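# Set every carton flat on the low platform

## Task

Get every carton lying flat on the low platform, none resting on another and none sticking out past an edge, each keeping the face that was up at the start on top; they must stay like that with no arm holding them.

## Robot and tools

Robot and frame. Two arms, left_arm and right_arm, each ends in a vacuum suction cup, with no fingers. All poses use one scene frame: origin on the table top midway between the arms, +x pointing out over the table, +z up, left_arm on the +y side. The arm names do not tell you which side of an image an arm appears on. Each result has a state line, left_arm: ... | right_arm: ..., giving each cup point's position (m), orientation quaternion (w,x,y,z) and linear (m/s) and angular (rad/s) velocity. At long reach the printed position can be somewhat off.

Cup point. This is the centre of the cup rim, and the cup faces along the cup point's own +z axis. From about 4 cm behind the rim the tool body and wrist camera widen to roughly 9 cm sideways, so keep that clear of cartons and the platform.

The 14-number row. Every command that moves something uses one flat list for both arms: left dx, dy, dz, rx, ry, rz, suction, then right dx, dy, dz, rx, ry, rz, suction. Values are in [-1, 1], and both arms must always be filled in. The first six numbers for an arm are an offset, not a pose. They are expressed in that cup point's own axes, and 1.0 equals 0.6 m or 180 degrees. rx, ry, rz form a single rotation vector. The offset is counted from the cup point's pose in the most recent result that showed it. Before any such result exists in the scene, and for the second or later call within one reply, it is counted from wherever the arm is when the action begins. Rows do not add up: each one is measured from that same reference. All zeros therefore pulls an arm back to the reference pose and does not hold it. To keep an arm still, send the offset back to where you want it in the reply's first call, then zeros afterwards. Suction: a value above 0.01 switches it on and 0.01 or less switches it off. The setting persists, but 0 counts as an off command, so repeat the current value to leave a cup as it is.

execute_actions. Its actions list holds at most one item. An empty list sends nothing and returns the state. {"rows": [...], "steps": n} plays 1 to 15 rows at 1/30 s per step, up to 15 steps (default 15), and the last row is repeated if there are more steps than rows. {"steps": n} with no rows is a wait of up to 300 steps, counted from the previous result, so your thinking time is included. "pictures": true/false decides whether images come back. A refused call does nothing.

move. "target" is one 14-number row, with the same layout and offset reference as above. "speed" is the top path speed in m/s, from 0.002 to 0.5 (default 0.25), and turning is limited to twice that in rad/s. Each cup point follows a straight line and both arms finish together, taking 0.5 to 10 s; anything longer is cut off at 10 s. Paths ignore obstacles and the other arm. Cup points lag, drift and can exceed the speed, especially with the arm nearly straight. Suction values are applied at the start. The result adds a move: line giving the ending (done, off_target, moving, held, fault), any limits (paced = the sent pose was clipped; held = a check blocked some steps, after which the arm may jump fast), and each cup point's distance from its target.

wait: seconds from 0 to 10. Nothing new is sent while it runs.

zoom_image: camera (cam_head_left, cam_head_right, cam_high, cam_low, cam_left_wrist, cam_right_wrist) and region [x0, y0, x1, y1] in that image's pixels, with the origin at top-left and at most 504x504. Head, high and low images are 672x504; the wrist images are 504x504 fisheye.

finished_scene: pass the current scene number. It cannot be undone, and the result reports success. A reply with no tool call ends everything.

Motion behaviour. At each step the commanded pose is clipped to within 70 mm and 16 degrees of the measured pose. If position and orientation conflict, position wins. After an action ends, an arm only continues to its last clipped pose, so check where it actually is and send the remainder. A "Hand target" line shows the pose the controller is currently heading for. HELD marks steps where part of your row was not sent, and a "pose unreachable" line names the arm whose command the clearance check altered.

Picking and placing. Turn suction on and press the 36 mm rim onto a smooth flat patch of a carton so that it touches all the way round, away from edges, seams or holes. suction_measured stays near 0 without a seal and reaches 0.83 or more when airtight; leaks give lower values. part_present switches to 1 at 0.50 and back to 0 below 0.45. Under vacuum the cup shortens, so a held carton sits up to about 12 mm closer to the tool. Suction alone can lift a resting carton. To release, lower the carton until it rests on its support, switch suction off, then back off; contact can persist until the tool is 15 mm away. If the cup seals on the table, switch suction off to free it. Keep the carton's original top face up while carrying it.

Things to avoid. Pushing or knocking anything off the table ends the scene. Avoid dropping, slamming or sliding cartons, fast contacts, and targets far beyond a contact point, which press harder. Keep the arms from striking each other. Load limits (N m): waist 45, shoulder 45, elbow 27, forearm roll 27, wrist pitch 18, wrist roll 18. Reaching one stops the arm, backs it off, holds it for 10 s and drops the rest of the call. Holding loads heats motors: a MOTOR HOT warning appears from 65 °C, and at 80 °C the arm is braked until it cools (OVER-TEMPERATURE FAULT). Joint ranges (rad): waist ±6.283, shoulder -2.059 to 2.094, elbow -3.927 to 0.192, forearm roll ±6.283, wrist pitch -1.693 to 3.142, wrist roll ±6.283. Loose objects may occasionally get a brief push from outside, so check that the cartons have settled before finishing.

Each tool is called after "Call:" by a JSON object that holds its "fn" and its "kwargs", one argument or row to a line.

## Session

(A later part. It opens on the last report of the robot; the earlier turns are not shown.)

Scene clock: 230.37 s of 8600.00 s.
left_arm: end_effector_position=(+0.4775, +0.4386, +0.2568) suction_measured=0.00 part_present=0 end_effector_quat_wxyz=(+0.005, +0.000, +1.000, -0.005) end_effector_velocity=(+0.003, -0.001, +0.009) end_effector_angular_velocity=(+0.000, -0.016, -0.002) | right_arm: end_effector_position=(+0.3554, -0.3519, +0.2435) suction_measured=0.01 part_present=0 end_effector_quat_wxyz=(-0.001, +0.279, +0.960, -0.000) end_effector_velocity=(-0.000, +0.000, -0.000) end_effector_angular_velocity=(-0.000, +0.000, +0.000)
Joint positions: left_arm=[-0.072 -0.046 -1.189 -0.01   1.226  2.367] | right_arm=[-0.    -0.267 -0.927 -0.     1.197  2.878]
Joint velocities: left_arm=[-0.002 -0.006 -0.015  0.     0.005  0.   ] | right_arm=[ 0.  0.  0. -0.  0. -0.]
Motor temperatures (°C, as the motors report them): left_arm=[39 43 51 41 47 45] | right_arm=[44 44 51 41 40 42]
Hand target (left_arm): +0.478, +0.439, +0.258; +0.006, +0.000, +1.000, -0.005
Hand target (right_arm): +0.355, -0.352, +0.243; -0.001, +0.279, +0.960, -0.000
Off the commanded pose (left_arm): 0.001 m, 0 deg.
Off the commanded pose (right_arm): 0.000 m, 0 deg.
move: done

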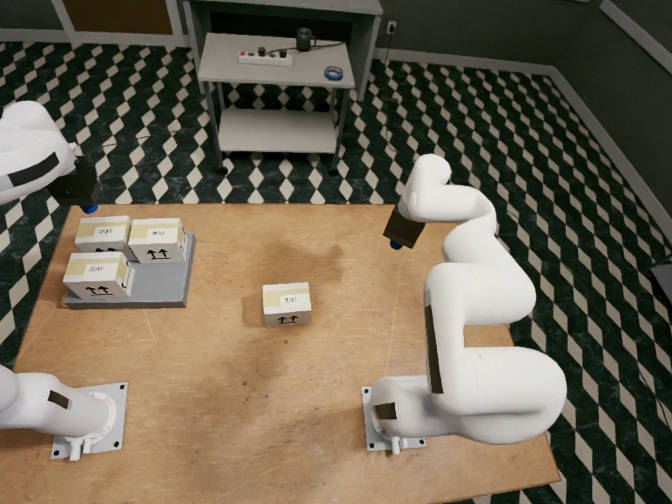

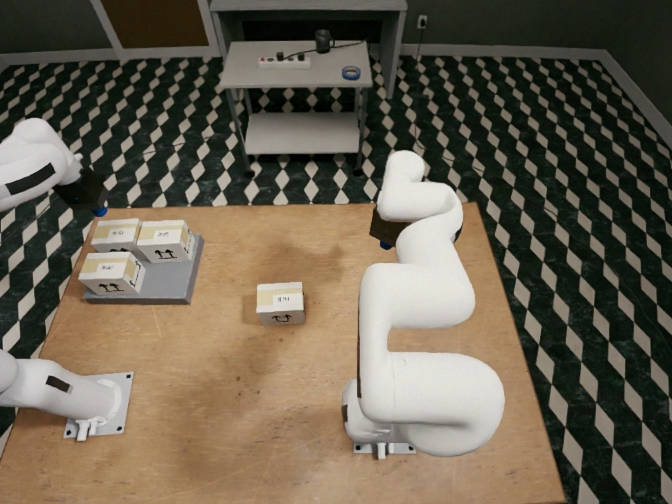

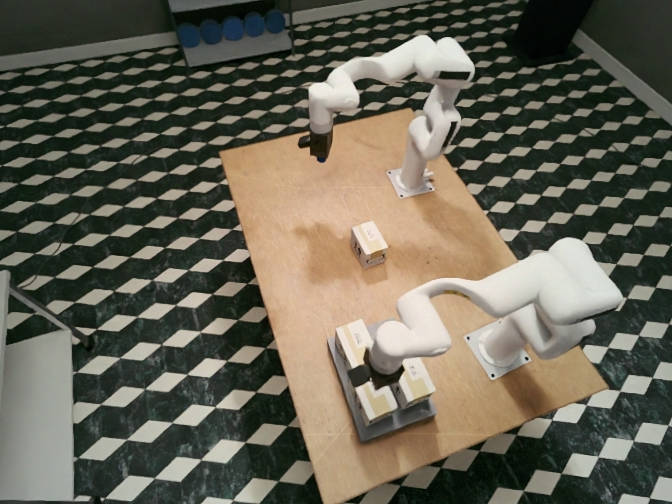

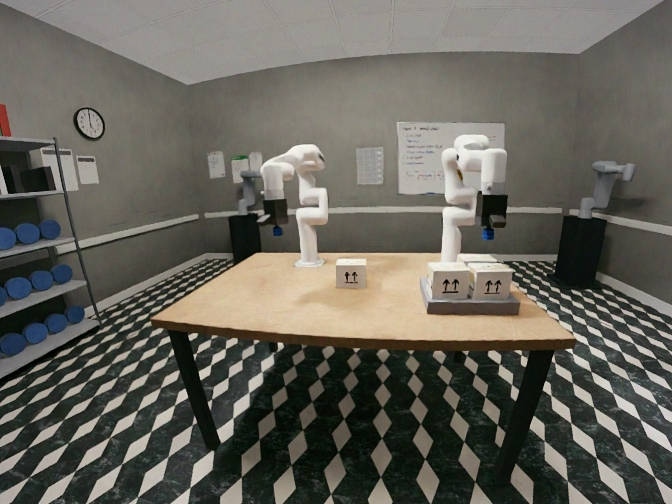

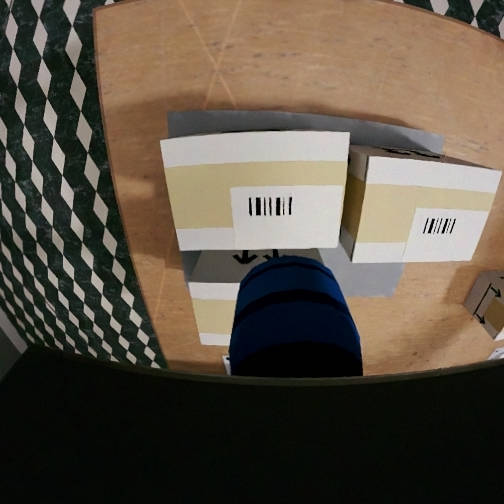

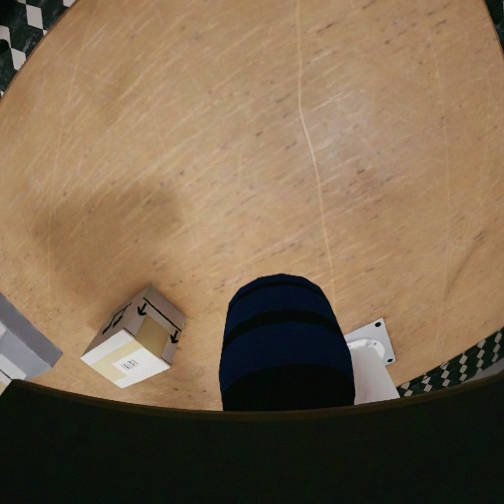

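Call:
{"fn": "move", "kwargs": {
  "target": [0.341,-0.844,0.1,0,0,0,0,0,0,0,0,0,0,0],
  "speed": 0.35
}}

Call:
{"fn": "move", "kwargs": {
  "target": [0,0,0.118,0,0,0,0,0,0,0,0,0,0,0]
}}

Scene clock: 236.77 s of 8600.00 s.
left_arm: end_effector_position=(+0.2725, -0.0702, +0.2037) suction_measured=0.00 part_present=0 end_effector_quat_wxyz=(+0.004, -0.000, +1.000, -0.010) end_effector_velocity=(-0.002, -0.001, -0.003) end_effector_angular_velocity=(+0.005, +0.003, -0.003) | right_arm: end_effector_position=(+0.3554, -0.3519, +0.2435) suction_measured=0.01 part_present=0 end_effector_quat_wxyz=(-0.001, +0.279, +0.960, -0.000) end_effector_velocity=(-0.000, -0.000, -0.000) end_effector_angular_velocity=(-0.000, +0.000, +0.000)
Joint positions: left_arm=[-1.172  0.334 -1.516 -0.002  1.161  1.264] | right_arm=[-0.    -0.267 -0.927 -0.     1.197  2.878]
Joint velocities: left_arm=[-0.004  0.007 -0.004  0.     0.003 -0.002] | right_arm=[-0.  0. -0. -0.  0. -0.]
Motor temperatures (°C, as the motors report them): left_arm=[39 43 50 41 47 45] | right_arm=[44 44 51 41 40 42]
Hand target (left_arm): +0.272, -0.070, +0.203; +0.004, +0.000, +1.000, -0.009
Hand target (right_arm): +0.355, -0.352, +0.243; -0.001, +0.279, +0.960, -0.000
Off the commanded pose (left_arm): 0.005 m, 1 deg.
Off the commanded pose (right_arm): 0.000 m, 0 deg.
After step 90, 1.27 s passed at rest.
move: off_target (left_arm)

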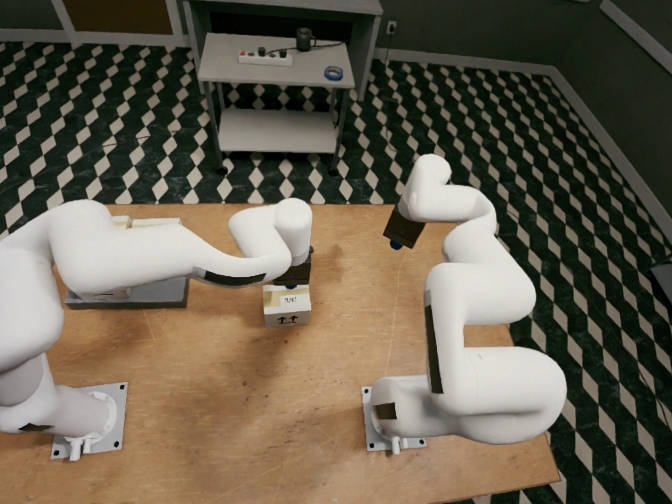

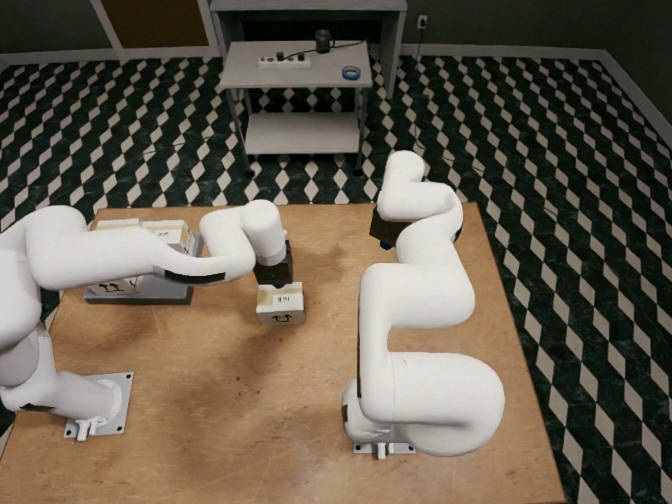

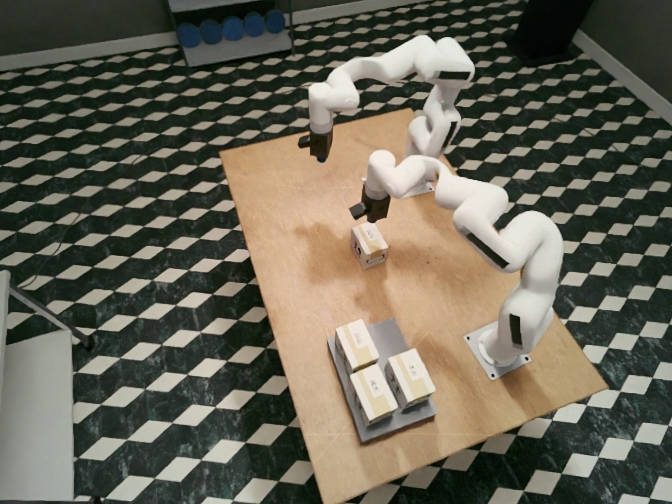

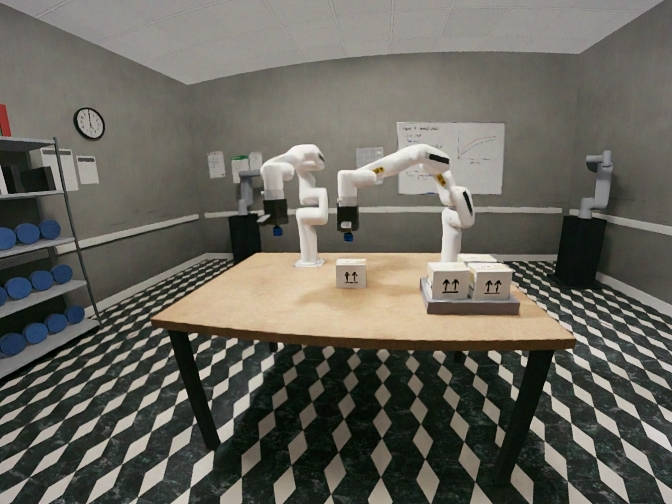

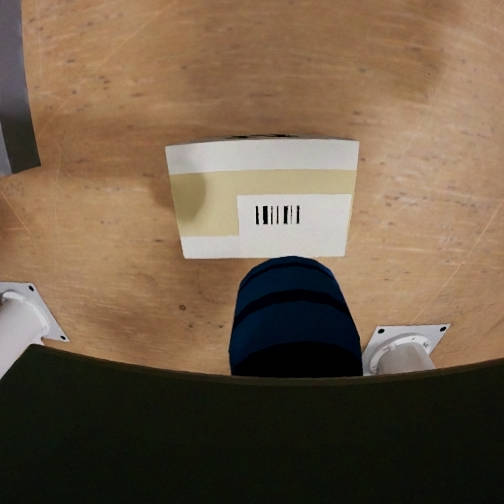

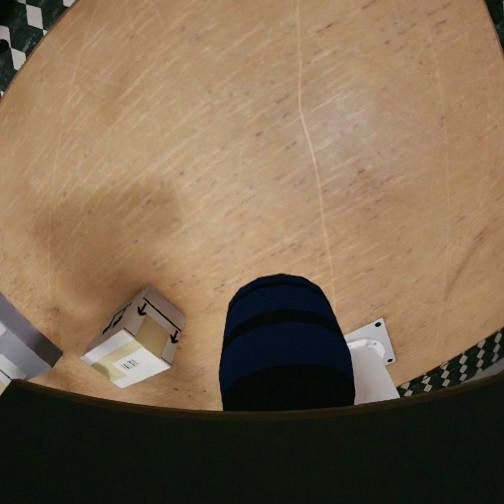

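Scene clock: 237.63 s of 8600.00 s.
left_arm: end_effector_position=(+0.2728, -0.0718, +0.1336) suction_measured=0.00 part_present=0 end_effector_quat_wxyz=(+0.004, +0.000, +1.000, -0.010) end_effector_velocity=(-0.001, +0.003, -0.008) end_effector_angular_velocity=(+0.013, +0.006, +0.001) | right_arm: end_effector_position=(+0.3554, -0.3519, +0.2435) suction_measured=0.01 part_present=0 end_effector_quat_wxyz=(-0.001, +0.279, +0.960, -0.000) end_effector_velocity=(-0.000, -0.000, -0.000) end_effector_angular_velocity=(+0.000, +0.001, -0.001)
Joint positions: left_arm=[-1.173  0.402 -1.408 -0.002  0.983  1.264] | right_arm=[-0.    -0.267 -0.927 -0.     1.197  2.878]
Joint velocities: left_arm=[ 0.     0.007  0.008  0.    -0.002 -0.   ] | right_arm=[-0.     0.     0.     0.     0.001  0.001]
Motor temperatures (°C, as the motors report them): left_arm=[39 43 50 41 47 45] | right_arm=[44 44 51 41 40 42]
Hand target (left_arm): +0.273, -0.071, +0.133; +0.004, +0.000, +1.000, -0.010
Hand target (right_arm): +0.355, -0.352, +0.243; -0.001, +0.279, +0.960, -0.000
Off the commanded pose (left_arm): 0.001 m, 0 deg.
Off the commanded pose (right_arm): 0.000 m, 0 deg.
move: done

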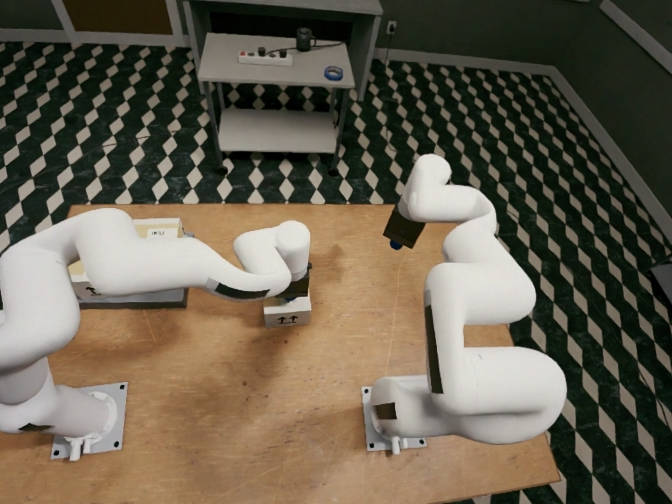

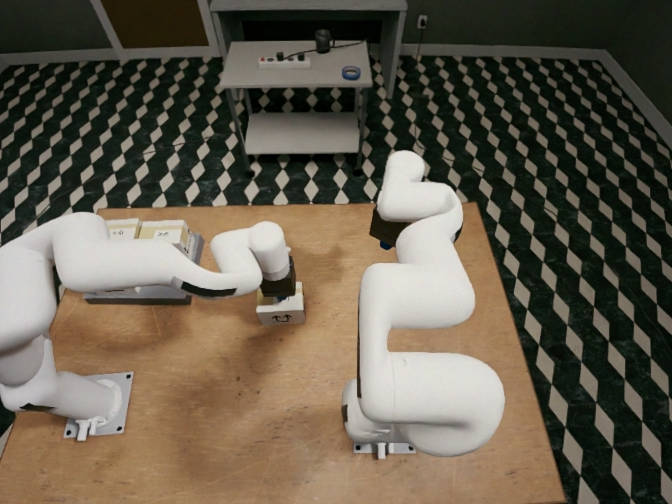

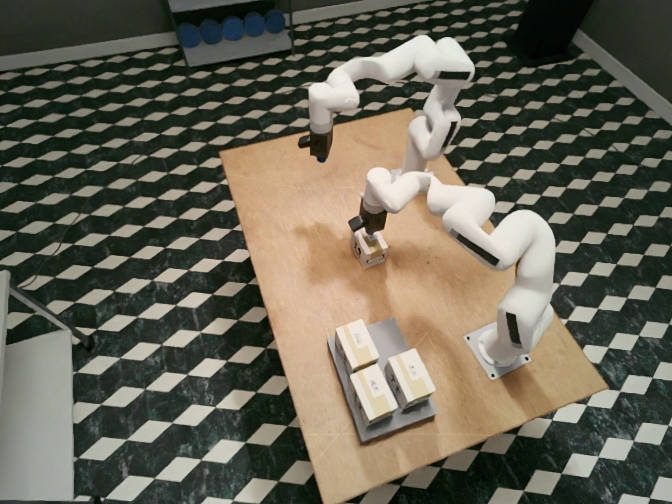

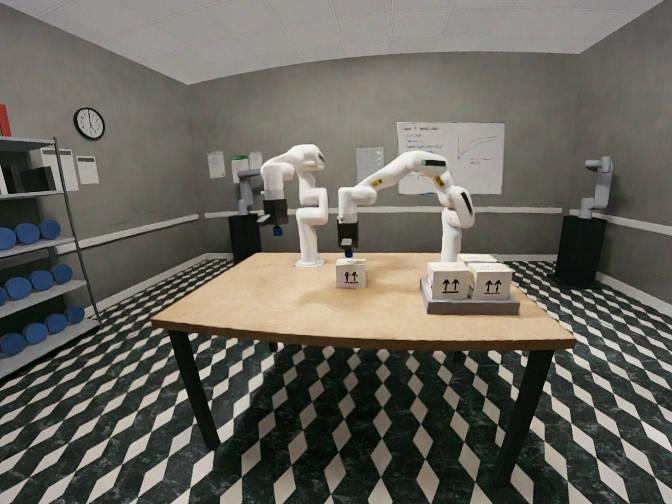

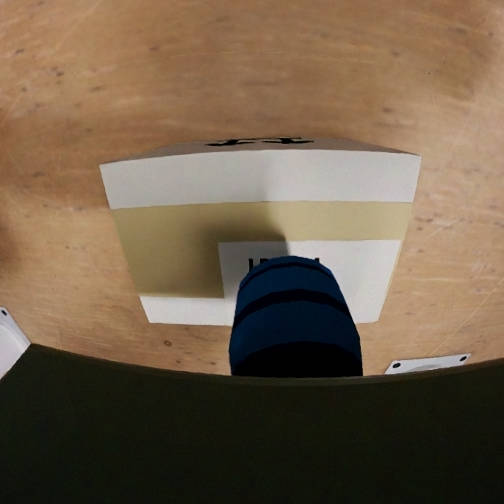

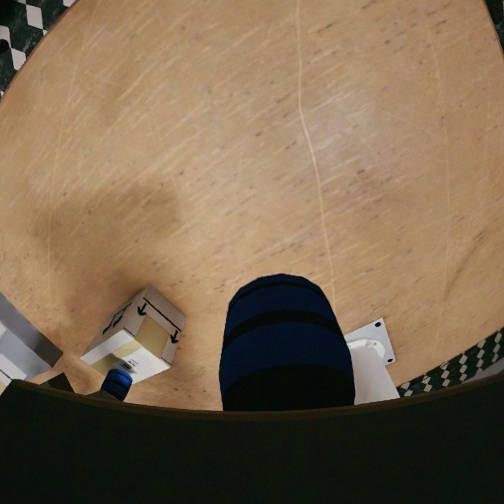

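Call:
{"fn": "move", "kwargs": {
  "target": [0,-0.005,0.064,0,0,0,1,0,0,0,0,0,0,0],
  "speed": 0.05
}}

Call:
{"fn": "move", "kwargs": {
  "target": [0,0,-0.28,0,0,0,1,0,0,0,0,0,0,0]
}}

Call:
{"fn": "move", "kwargs": {
  "target": [-0.132,0.61,0,0,0,0,1,0,0,0,0,0,0,0],
  "speed": 0.3
}}

Scene clock: 244.67 s of 8600.00 s.
left_arm: end_effector_position=(+0.2732, -0.0761, +0.0964) suction_measured=0.89 part_present=1 end_effector_quat_wxyz=(+0.005, +0.000, +1.000, -0.011) end_effector_velocity=(+0.000, +0.000, -0.002) end_effector_angular_velocity=(+0.001, +0.000, +0.001) | right_arm: end_effector_position=(+0.3554, -0.3519, +0.2435) suction_measured=0.01 part_present=0 end_effector_quat_wxyz=(-0.001, +0.279, +0.960, -0.000) end_effector_velocity=(+0.000, -0.000, -0.000) end_effector_angular_velocity=(-0.000, +0.000, -0.000)
Joint positions: left_arm=[-1.176  0.463 -1.386 -0.003  0.898  1.262] | right_arm=[-0.    -0.267 -0.927 -0.     1.197  2.878]
Joint velocities: left_arm=[ 0.001  0.002  0.001 -0.    -0.003 -0.   ] | right_arm=[-0.     0.     0.    -0.    -0.001 -0.   ]
Motor temperatures (°C, as the motors report them): left_arm=[39 43 50 41 47 45] | right_arm=[44 44 51 41 40 42]
Hand target (left_arm): +0.273, -0.076, +0.095; +0.004, +0.000, +1.000, -0.010
Hand target (right_arm): +0.355, -0.352, +0.243; -0.001, +0.279, +0.960, -0.000
Off the commanded pose (left_arm): 0.001 m, 0 deg.
Off the commanded pose (right_arm): 0.000 m, 0 deg.
After step 90, 2.97 s passed at rest.
move: done

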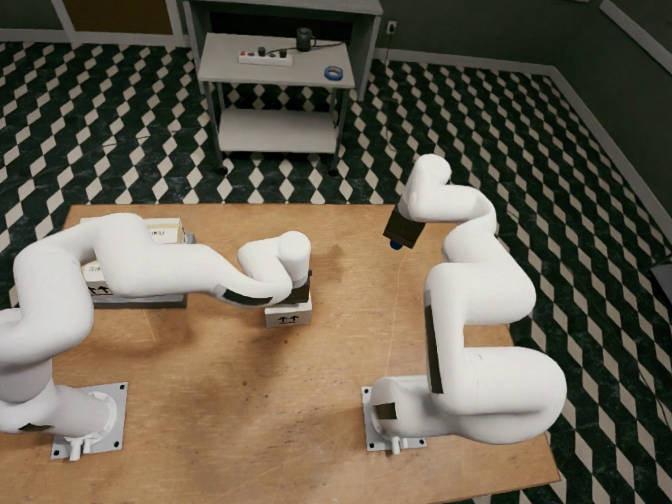

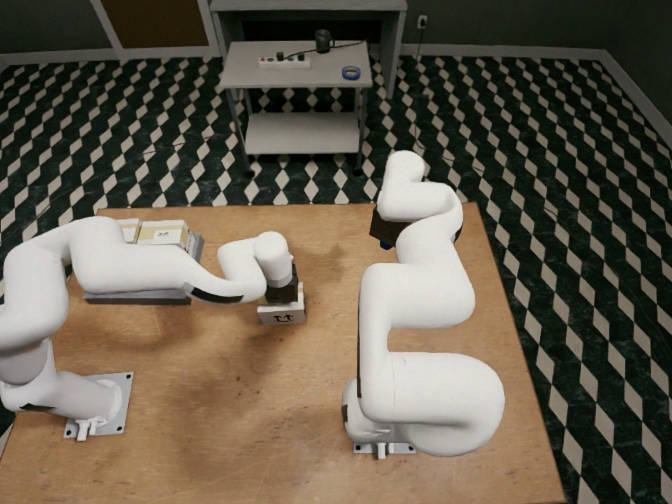

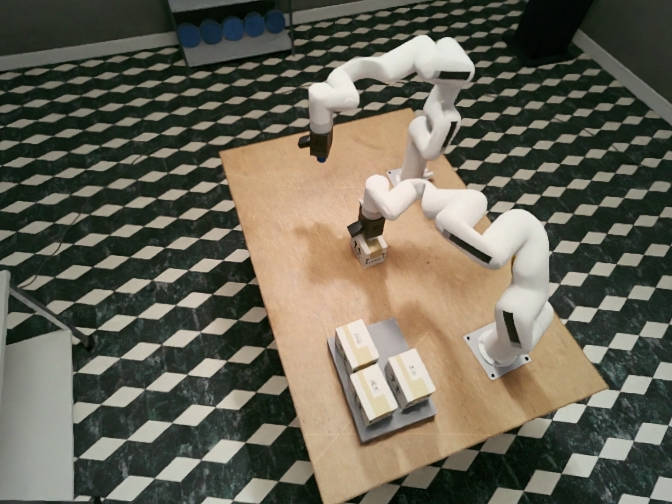

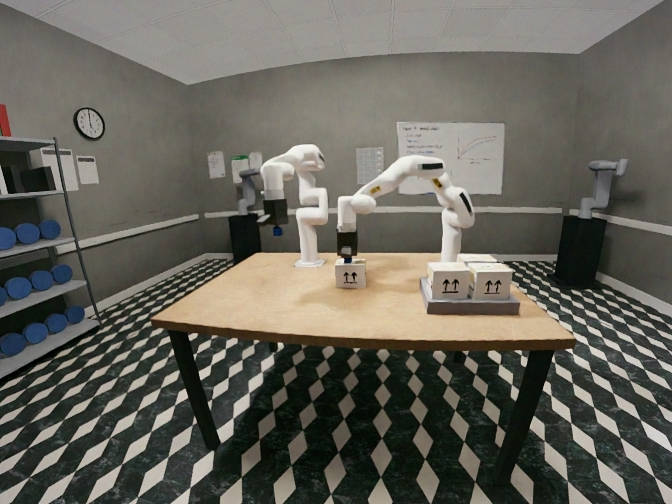

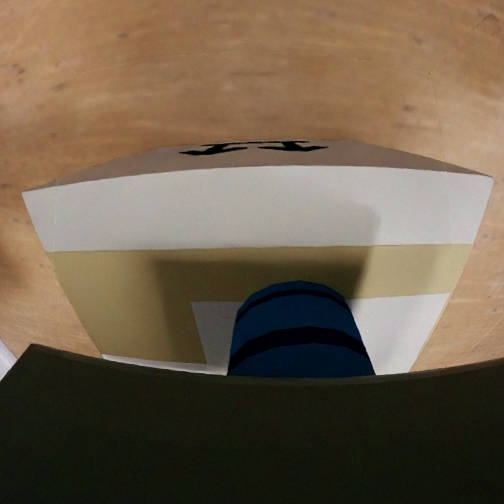

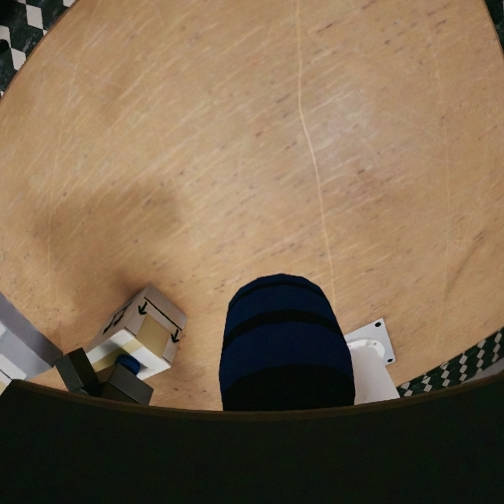

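Scene clock: 245.87 s of 8600.00 s.
left_arm: end_effector_position=(+0.2724, -0.0721, +0.2636) suction_measured=0.90 part_present=1 end_effector_quat_wxyz=(+0.005, -0.000, +1.000, -0.011) end_effector_velocity=(+0.002, -0.005, +0.016) end_effector_angular_velocity=(-0.029, -0.015, -0.001) | right_arm: end_effector_position=(+0.3554, -0.3519, +0.2435) suction_measured=0.01 part_present=0 end_effector_quat_wxyz=(-0.001, +0.279, +0.960, -0.000) end_effector_velocity=(+0.000, +0.000, +0.000) end_effector_angular_velocity=(-0.000, -0.001, +0.001)
Joint positions: left_arm=[-1.174  0.32  -1.666 -0.001  1.324  1.261] | right_arm=[-0.    -0.267 -0.927 -0.     1.197  2.878]
Joint velocities: left_arm=[-0.001 -0.013 -0.019 -0.    -0.001  0.   ] | right_arm=[ 0.    -0.    -0.    -0.    -0.001 -0.001]
Motor temperatures (°C, as the motors report them): left_arm=[39 43 50 41 47 45] | right_arm=[44 44 51 41 40 42]
Hand target (left_arm): +0.273, -0.072, +0.265; +0.005, -0.001, +1.000, -0.011
Hand target (right_arm): +0.355, -0.352, +0.243; -0.001, +0.279, +0.960, -0.000
Off the commanded pose (left_arm): 0.001 m, 0 deg.
Off the commanded pose (right_arm): 0.000 m, 0 deg.
move: done

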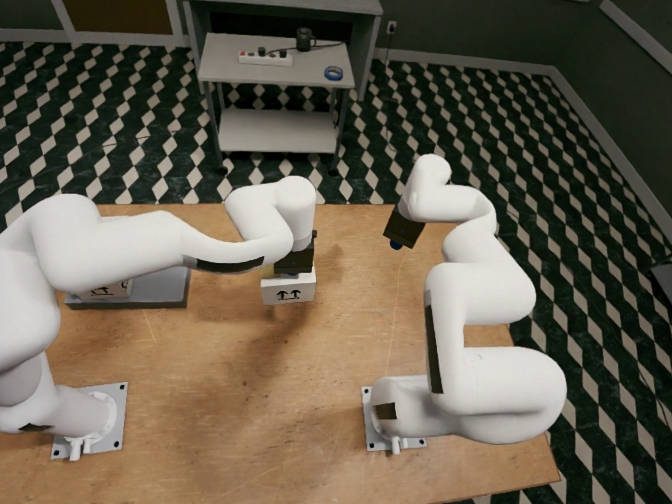

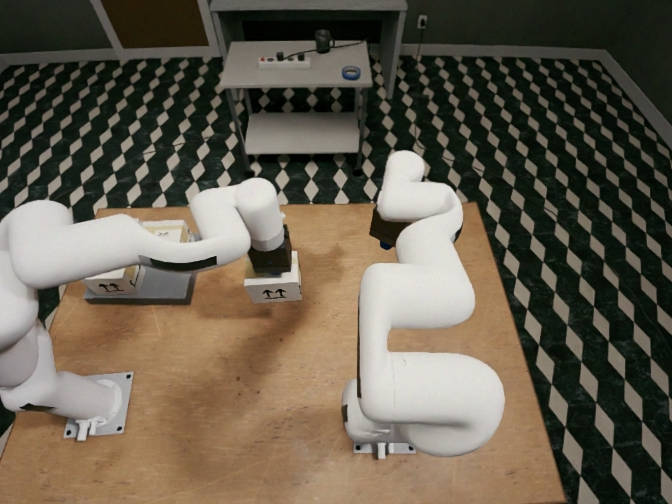

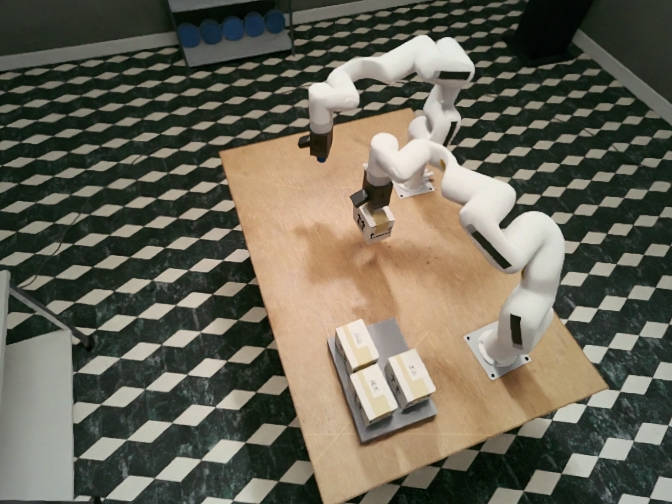

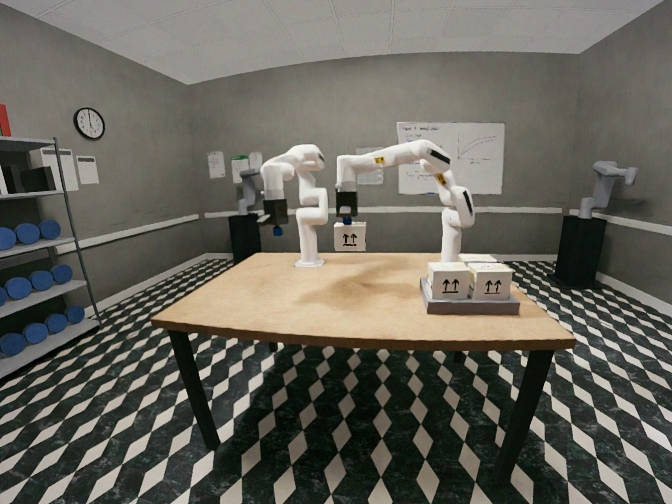

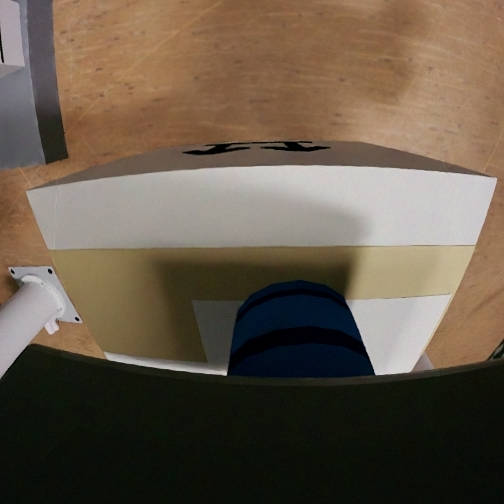

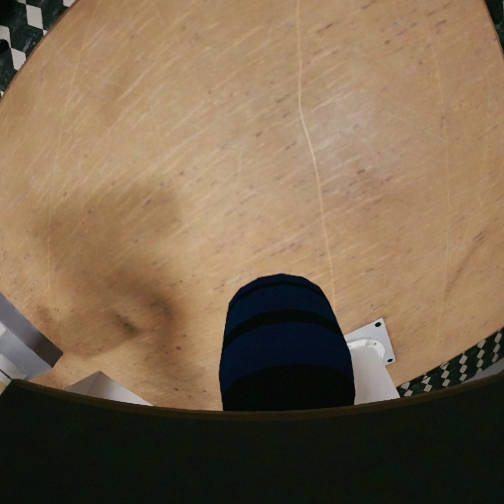

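Scene clock: 247.63 s of 8600.00 s.
left_arm: end_effector_position=(+0.3521, +0.2944, +0.2577) suction_measured=0.90 part_present=1 end_effector_quat_wxyz=(+0.006, +0.000, +1.000, -0.008) end_effector_velocity=(+0.000, +0.002, +0.001) end_effector_angular_velocity=(-0.000, -0.001, +0.000) | right_arm: end_effector_position=(+0.3554, -0.3519, +0.2435) suction_measured=0.01 part_present=0 end_effector_quat_wxyz=(-0.001, +0.279, +0.960, -0.000) end_effector_velocity=(-0.000, +0.000, +0.000) end_effector_angular_velocity=(+0.000, +0.000, -0.001)
Joint positions: left_arm=[-0.469 -0.389 -0.856 -0.011  1.229  1.97 ] | right_arm=[-0.    -0.267 -0.927 -0.     1.197  2.878]
Joint velocities: left_arm=[ 0.005 -0.002  0.     0.     0.001  0.004] | right_arm=[ 0.    -0.    -0.     0.     0.     0.001]
Motor temperatures (°C, as the motors report them): left_arm=[39 43 51 41 47 45] | right_arm=[44 44 51 41 40 42]
Hand target (left_arm): +0.352, +0.295, +0.258; +0.006, -0.000, +1.000, -0.008
Hand target (right_arm): +0.355, -0.352, +0.243; -0.001, +0.279, +0.960, -0.000
Off the commanded pose (left_arm): 0.001 m, 0 deg.
Off the commanded pose (right_arm): 0.000 m, 0 deg.
move: done

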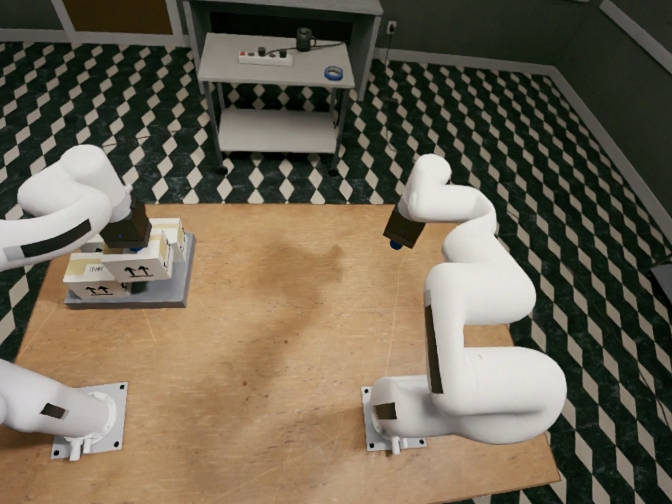

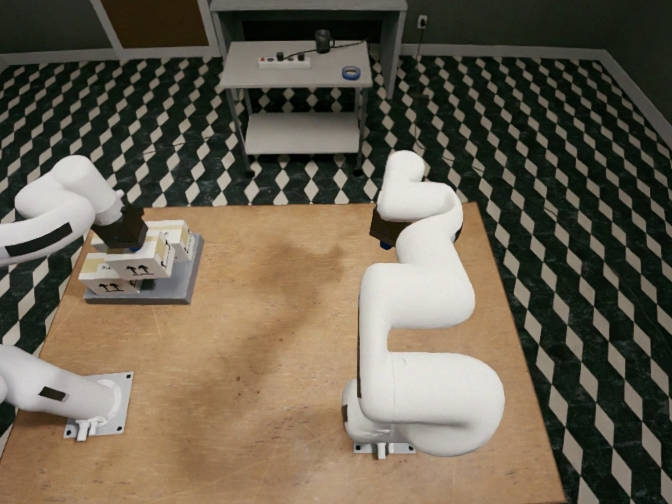

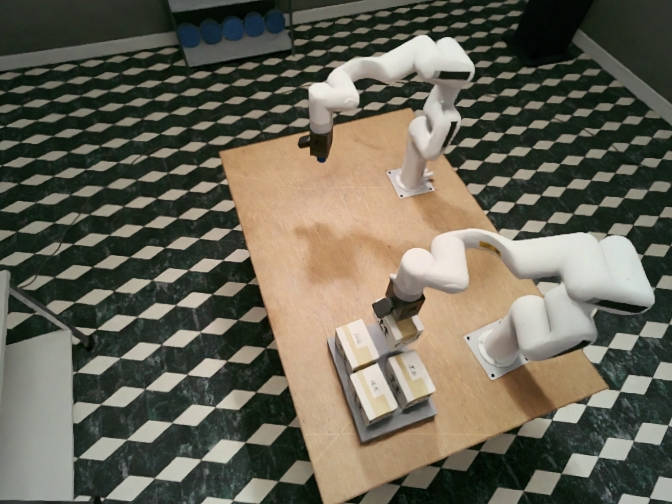

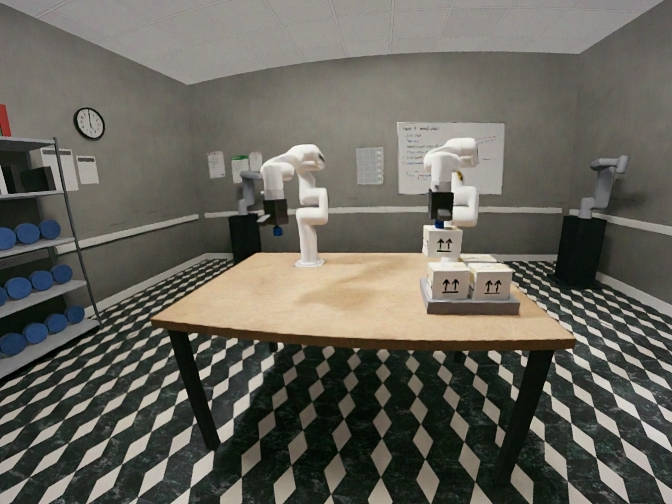

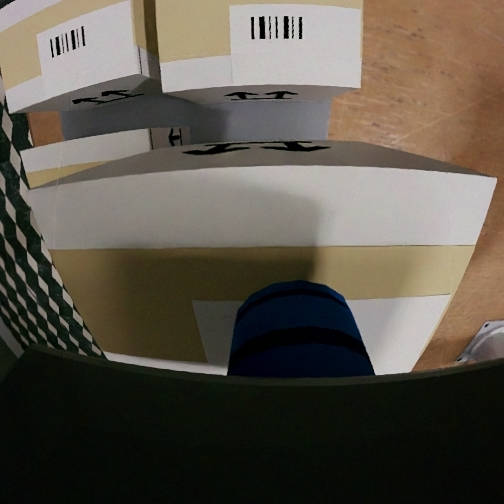

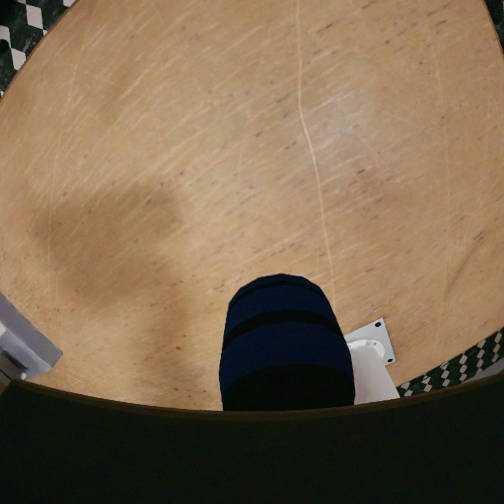

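Call:
{"fn": "move", "kwargs": {
  "target": [0,-0.006,0.165,0,0,0,1,0,0,0,0,0,0,0],
  "speed": 0.08
}}

Scene clock: 252.87 s of 8600.00 s.
left_arm: end_effector_position=(+0.3531, +0.2888, +0.1592) suction_measured=0.90 part_present=1 end_effector_quat_wxyz=(+0.006, +0.000, +1.000, -0.008) end_effector_velocity=(-0.000, +0.000, -0.001) end_effector_angular_velocity=(+0.001, +0.001, +0.000) | right_arm: end_effector_position=(+0.3554, -0.3519, +0.2435) suction_measured=0.01 part_present=0 end_effector_quat_wxyz=(-0.001, +0.279, +0.960, -0.000) end_effector_velocity=(+0.000, +0.000, -0.000) end_effector_angular_velocity=(-0.000, -0.000, +0.001)
Joint positions: left_arm=[-0.483 -0.286 -0.655 -0.013  0.923  1.962] | right_arm=[-0.    -0.267 -0.927 -0.     1.197  2.878]
Joint velocities: left_arm=[-0.     0.003  0.002  0.    -0.003 -0.   ] | right_arm=[ 0.     0.     0.    -0.    -0.    -0.001]
Motor temperatures (°C, as the motors report them): left_arm=[39 43 51 41 47 45] | right_arm=[44 44 51 41 40 42]
Hand target (left_arm): +0.353, +0.289, +0.159; +0.005, +0.000, +1.000, -0.008
Hand target (right_arm): +0.355, -0.352, +0.243; -0.001, +0.279, +0.960, -0.000
Off the commanded pose (left_arm): 0.001 m, 0 deg.
Off the commanded pose (right_arm): 0.000 m, 0 deg.
After step 90, 0.63 s passed at rest.
move: done

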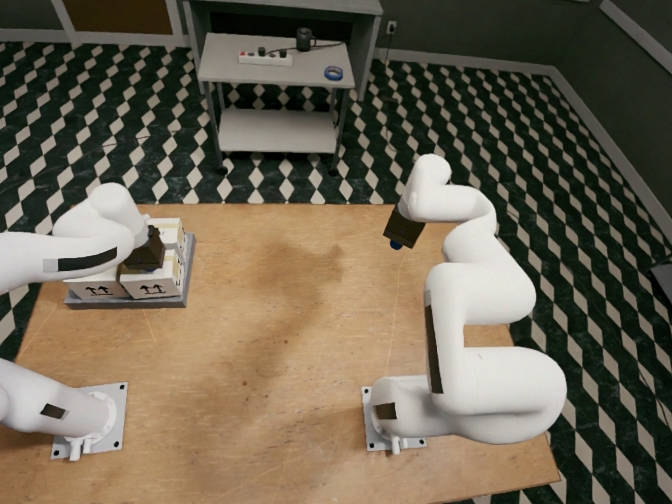

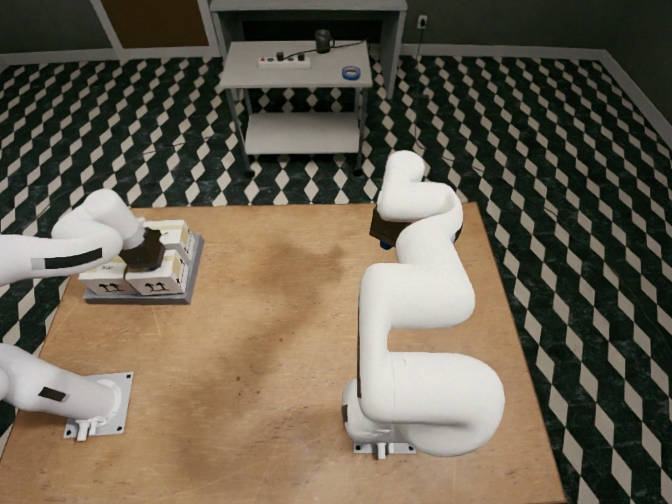

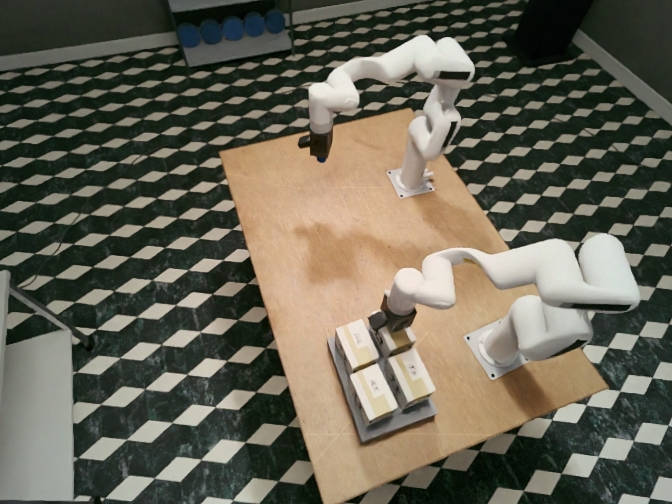

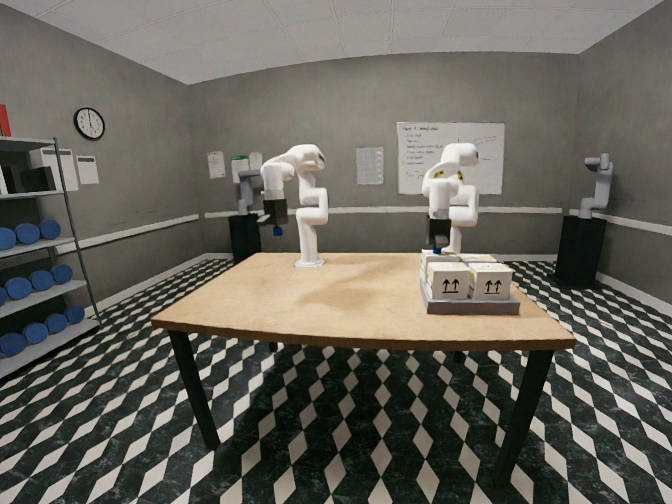

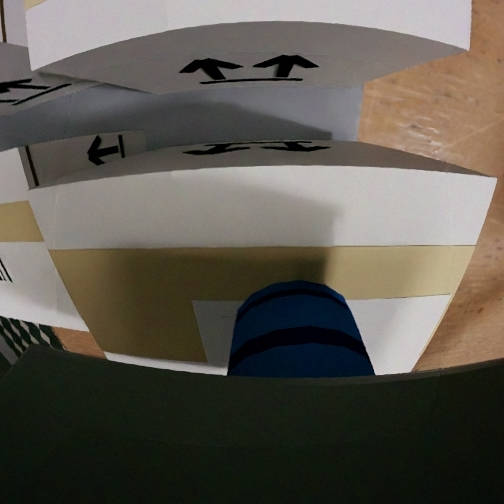

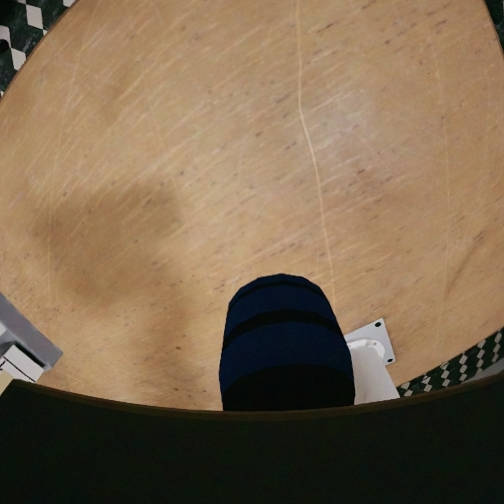

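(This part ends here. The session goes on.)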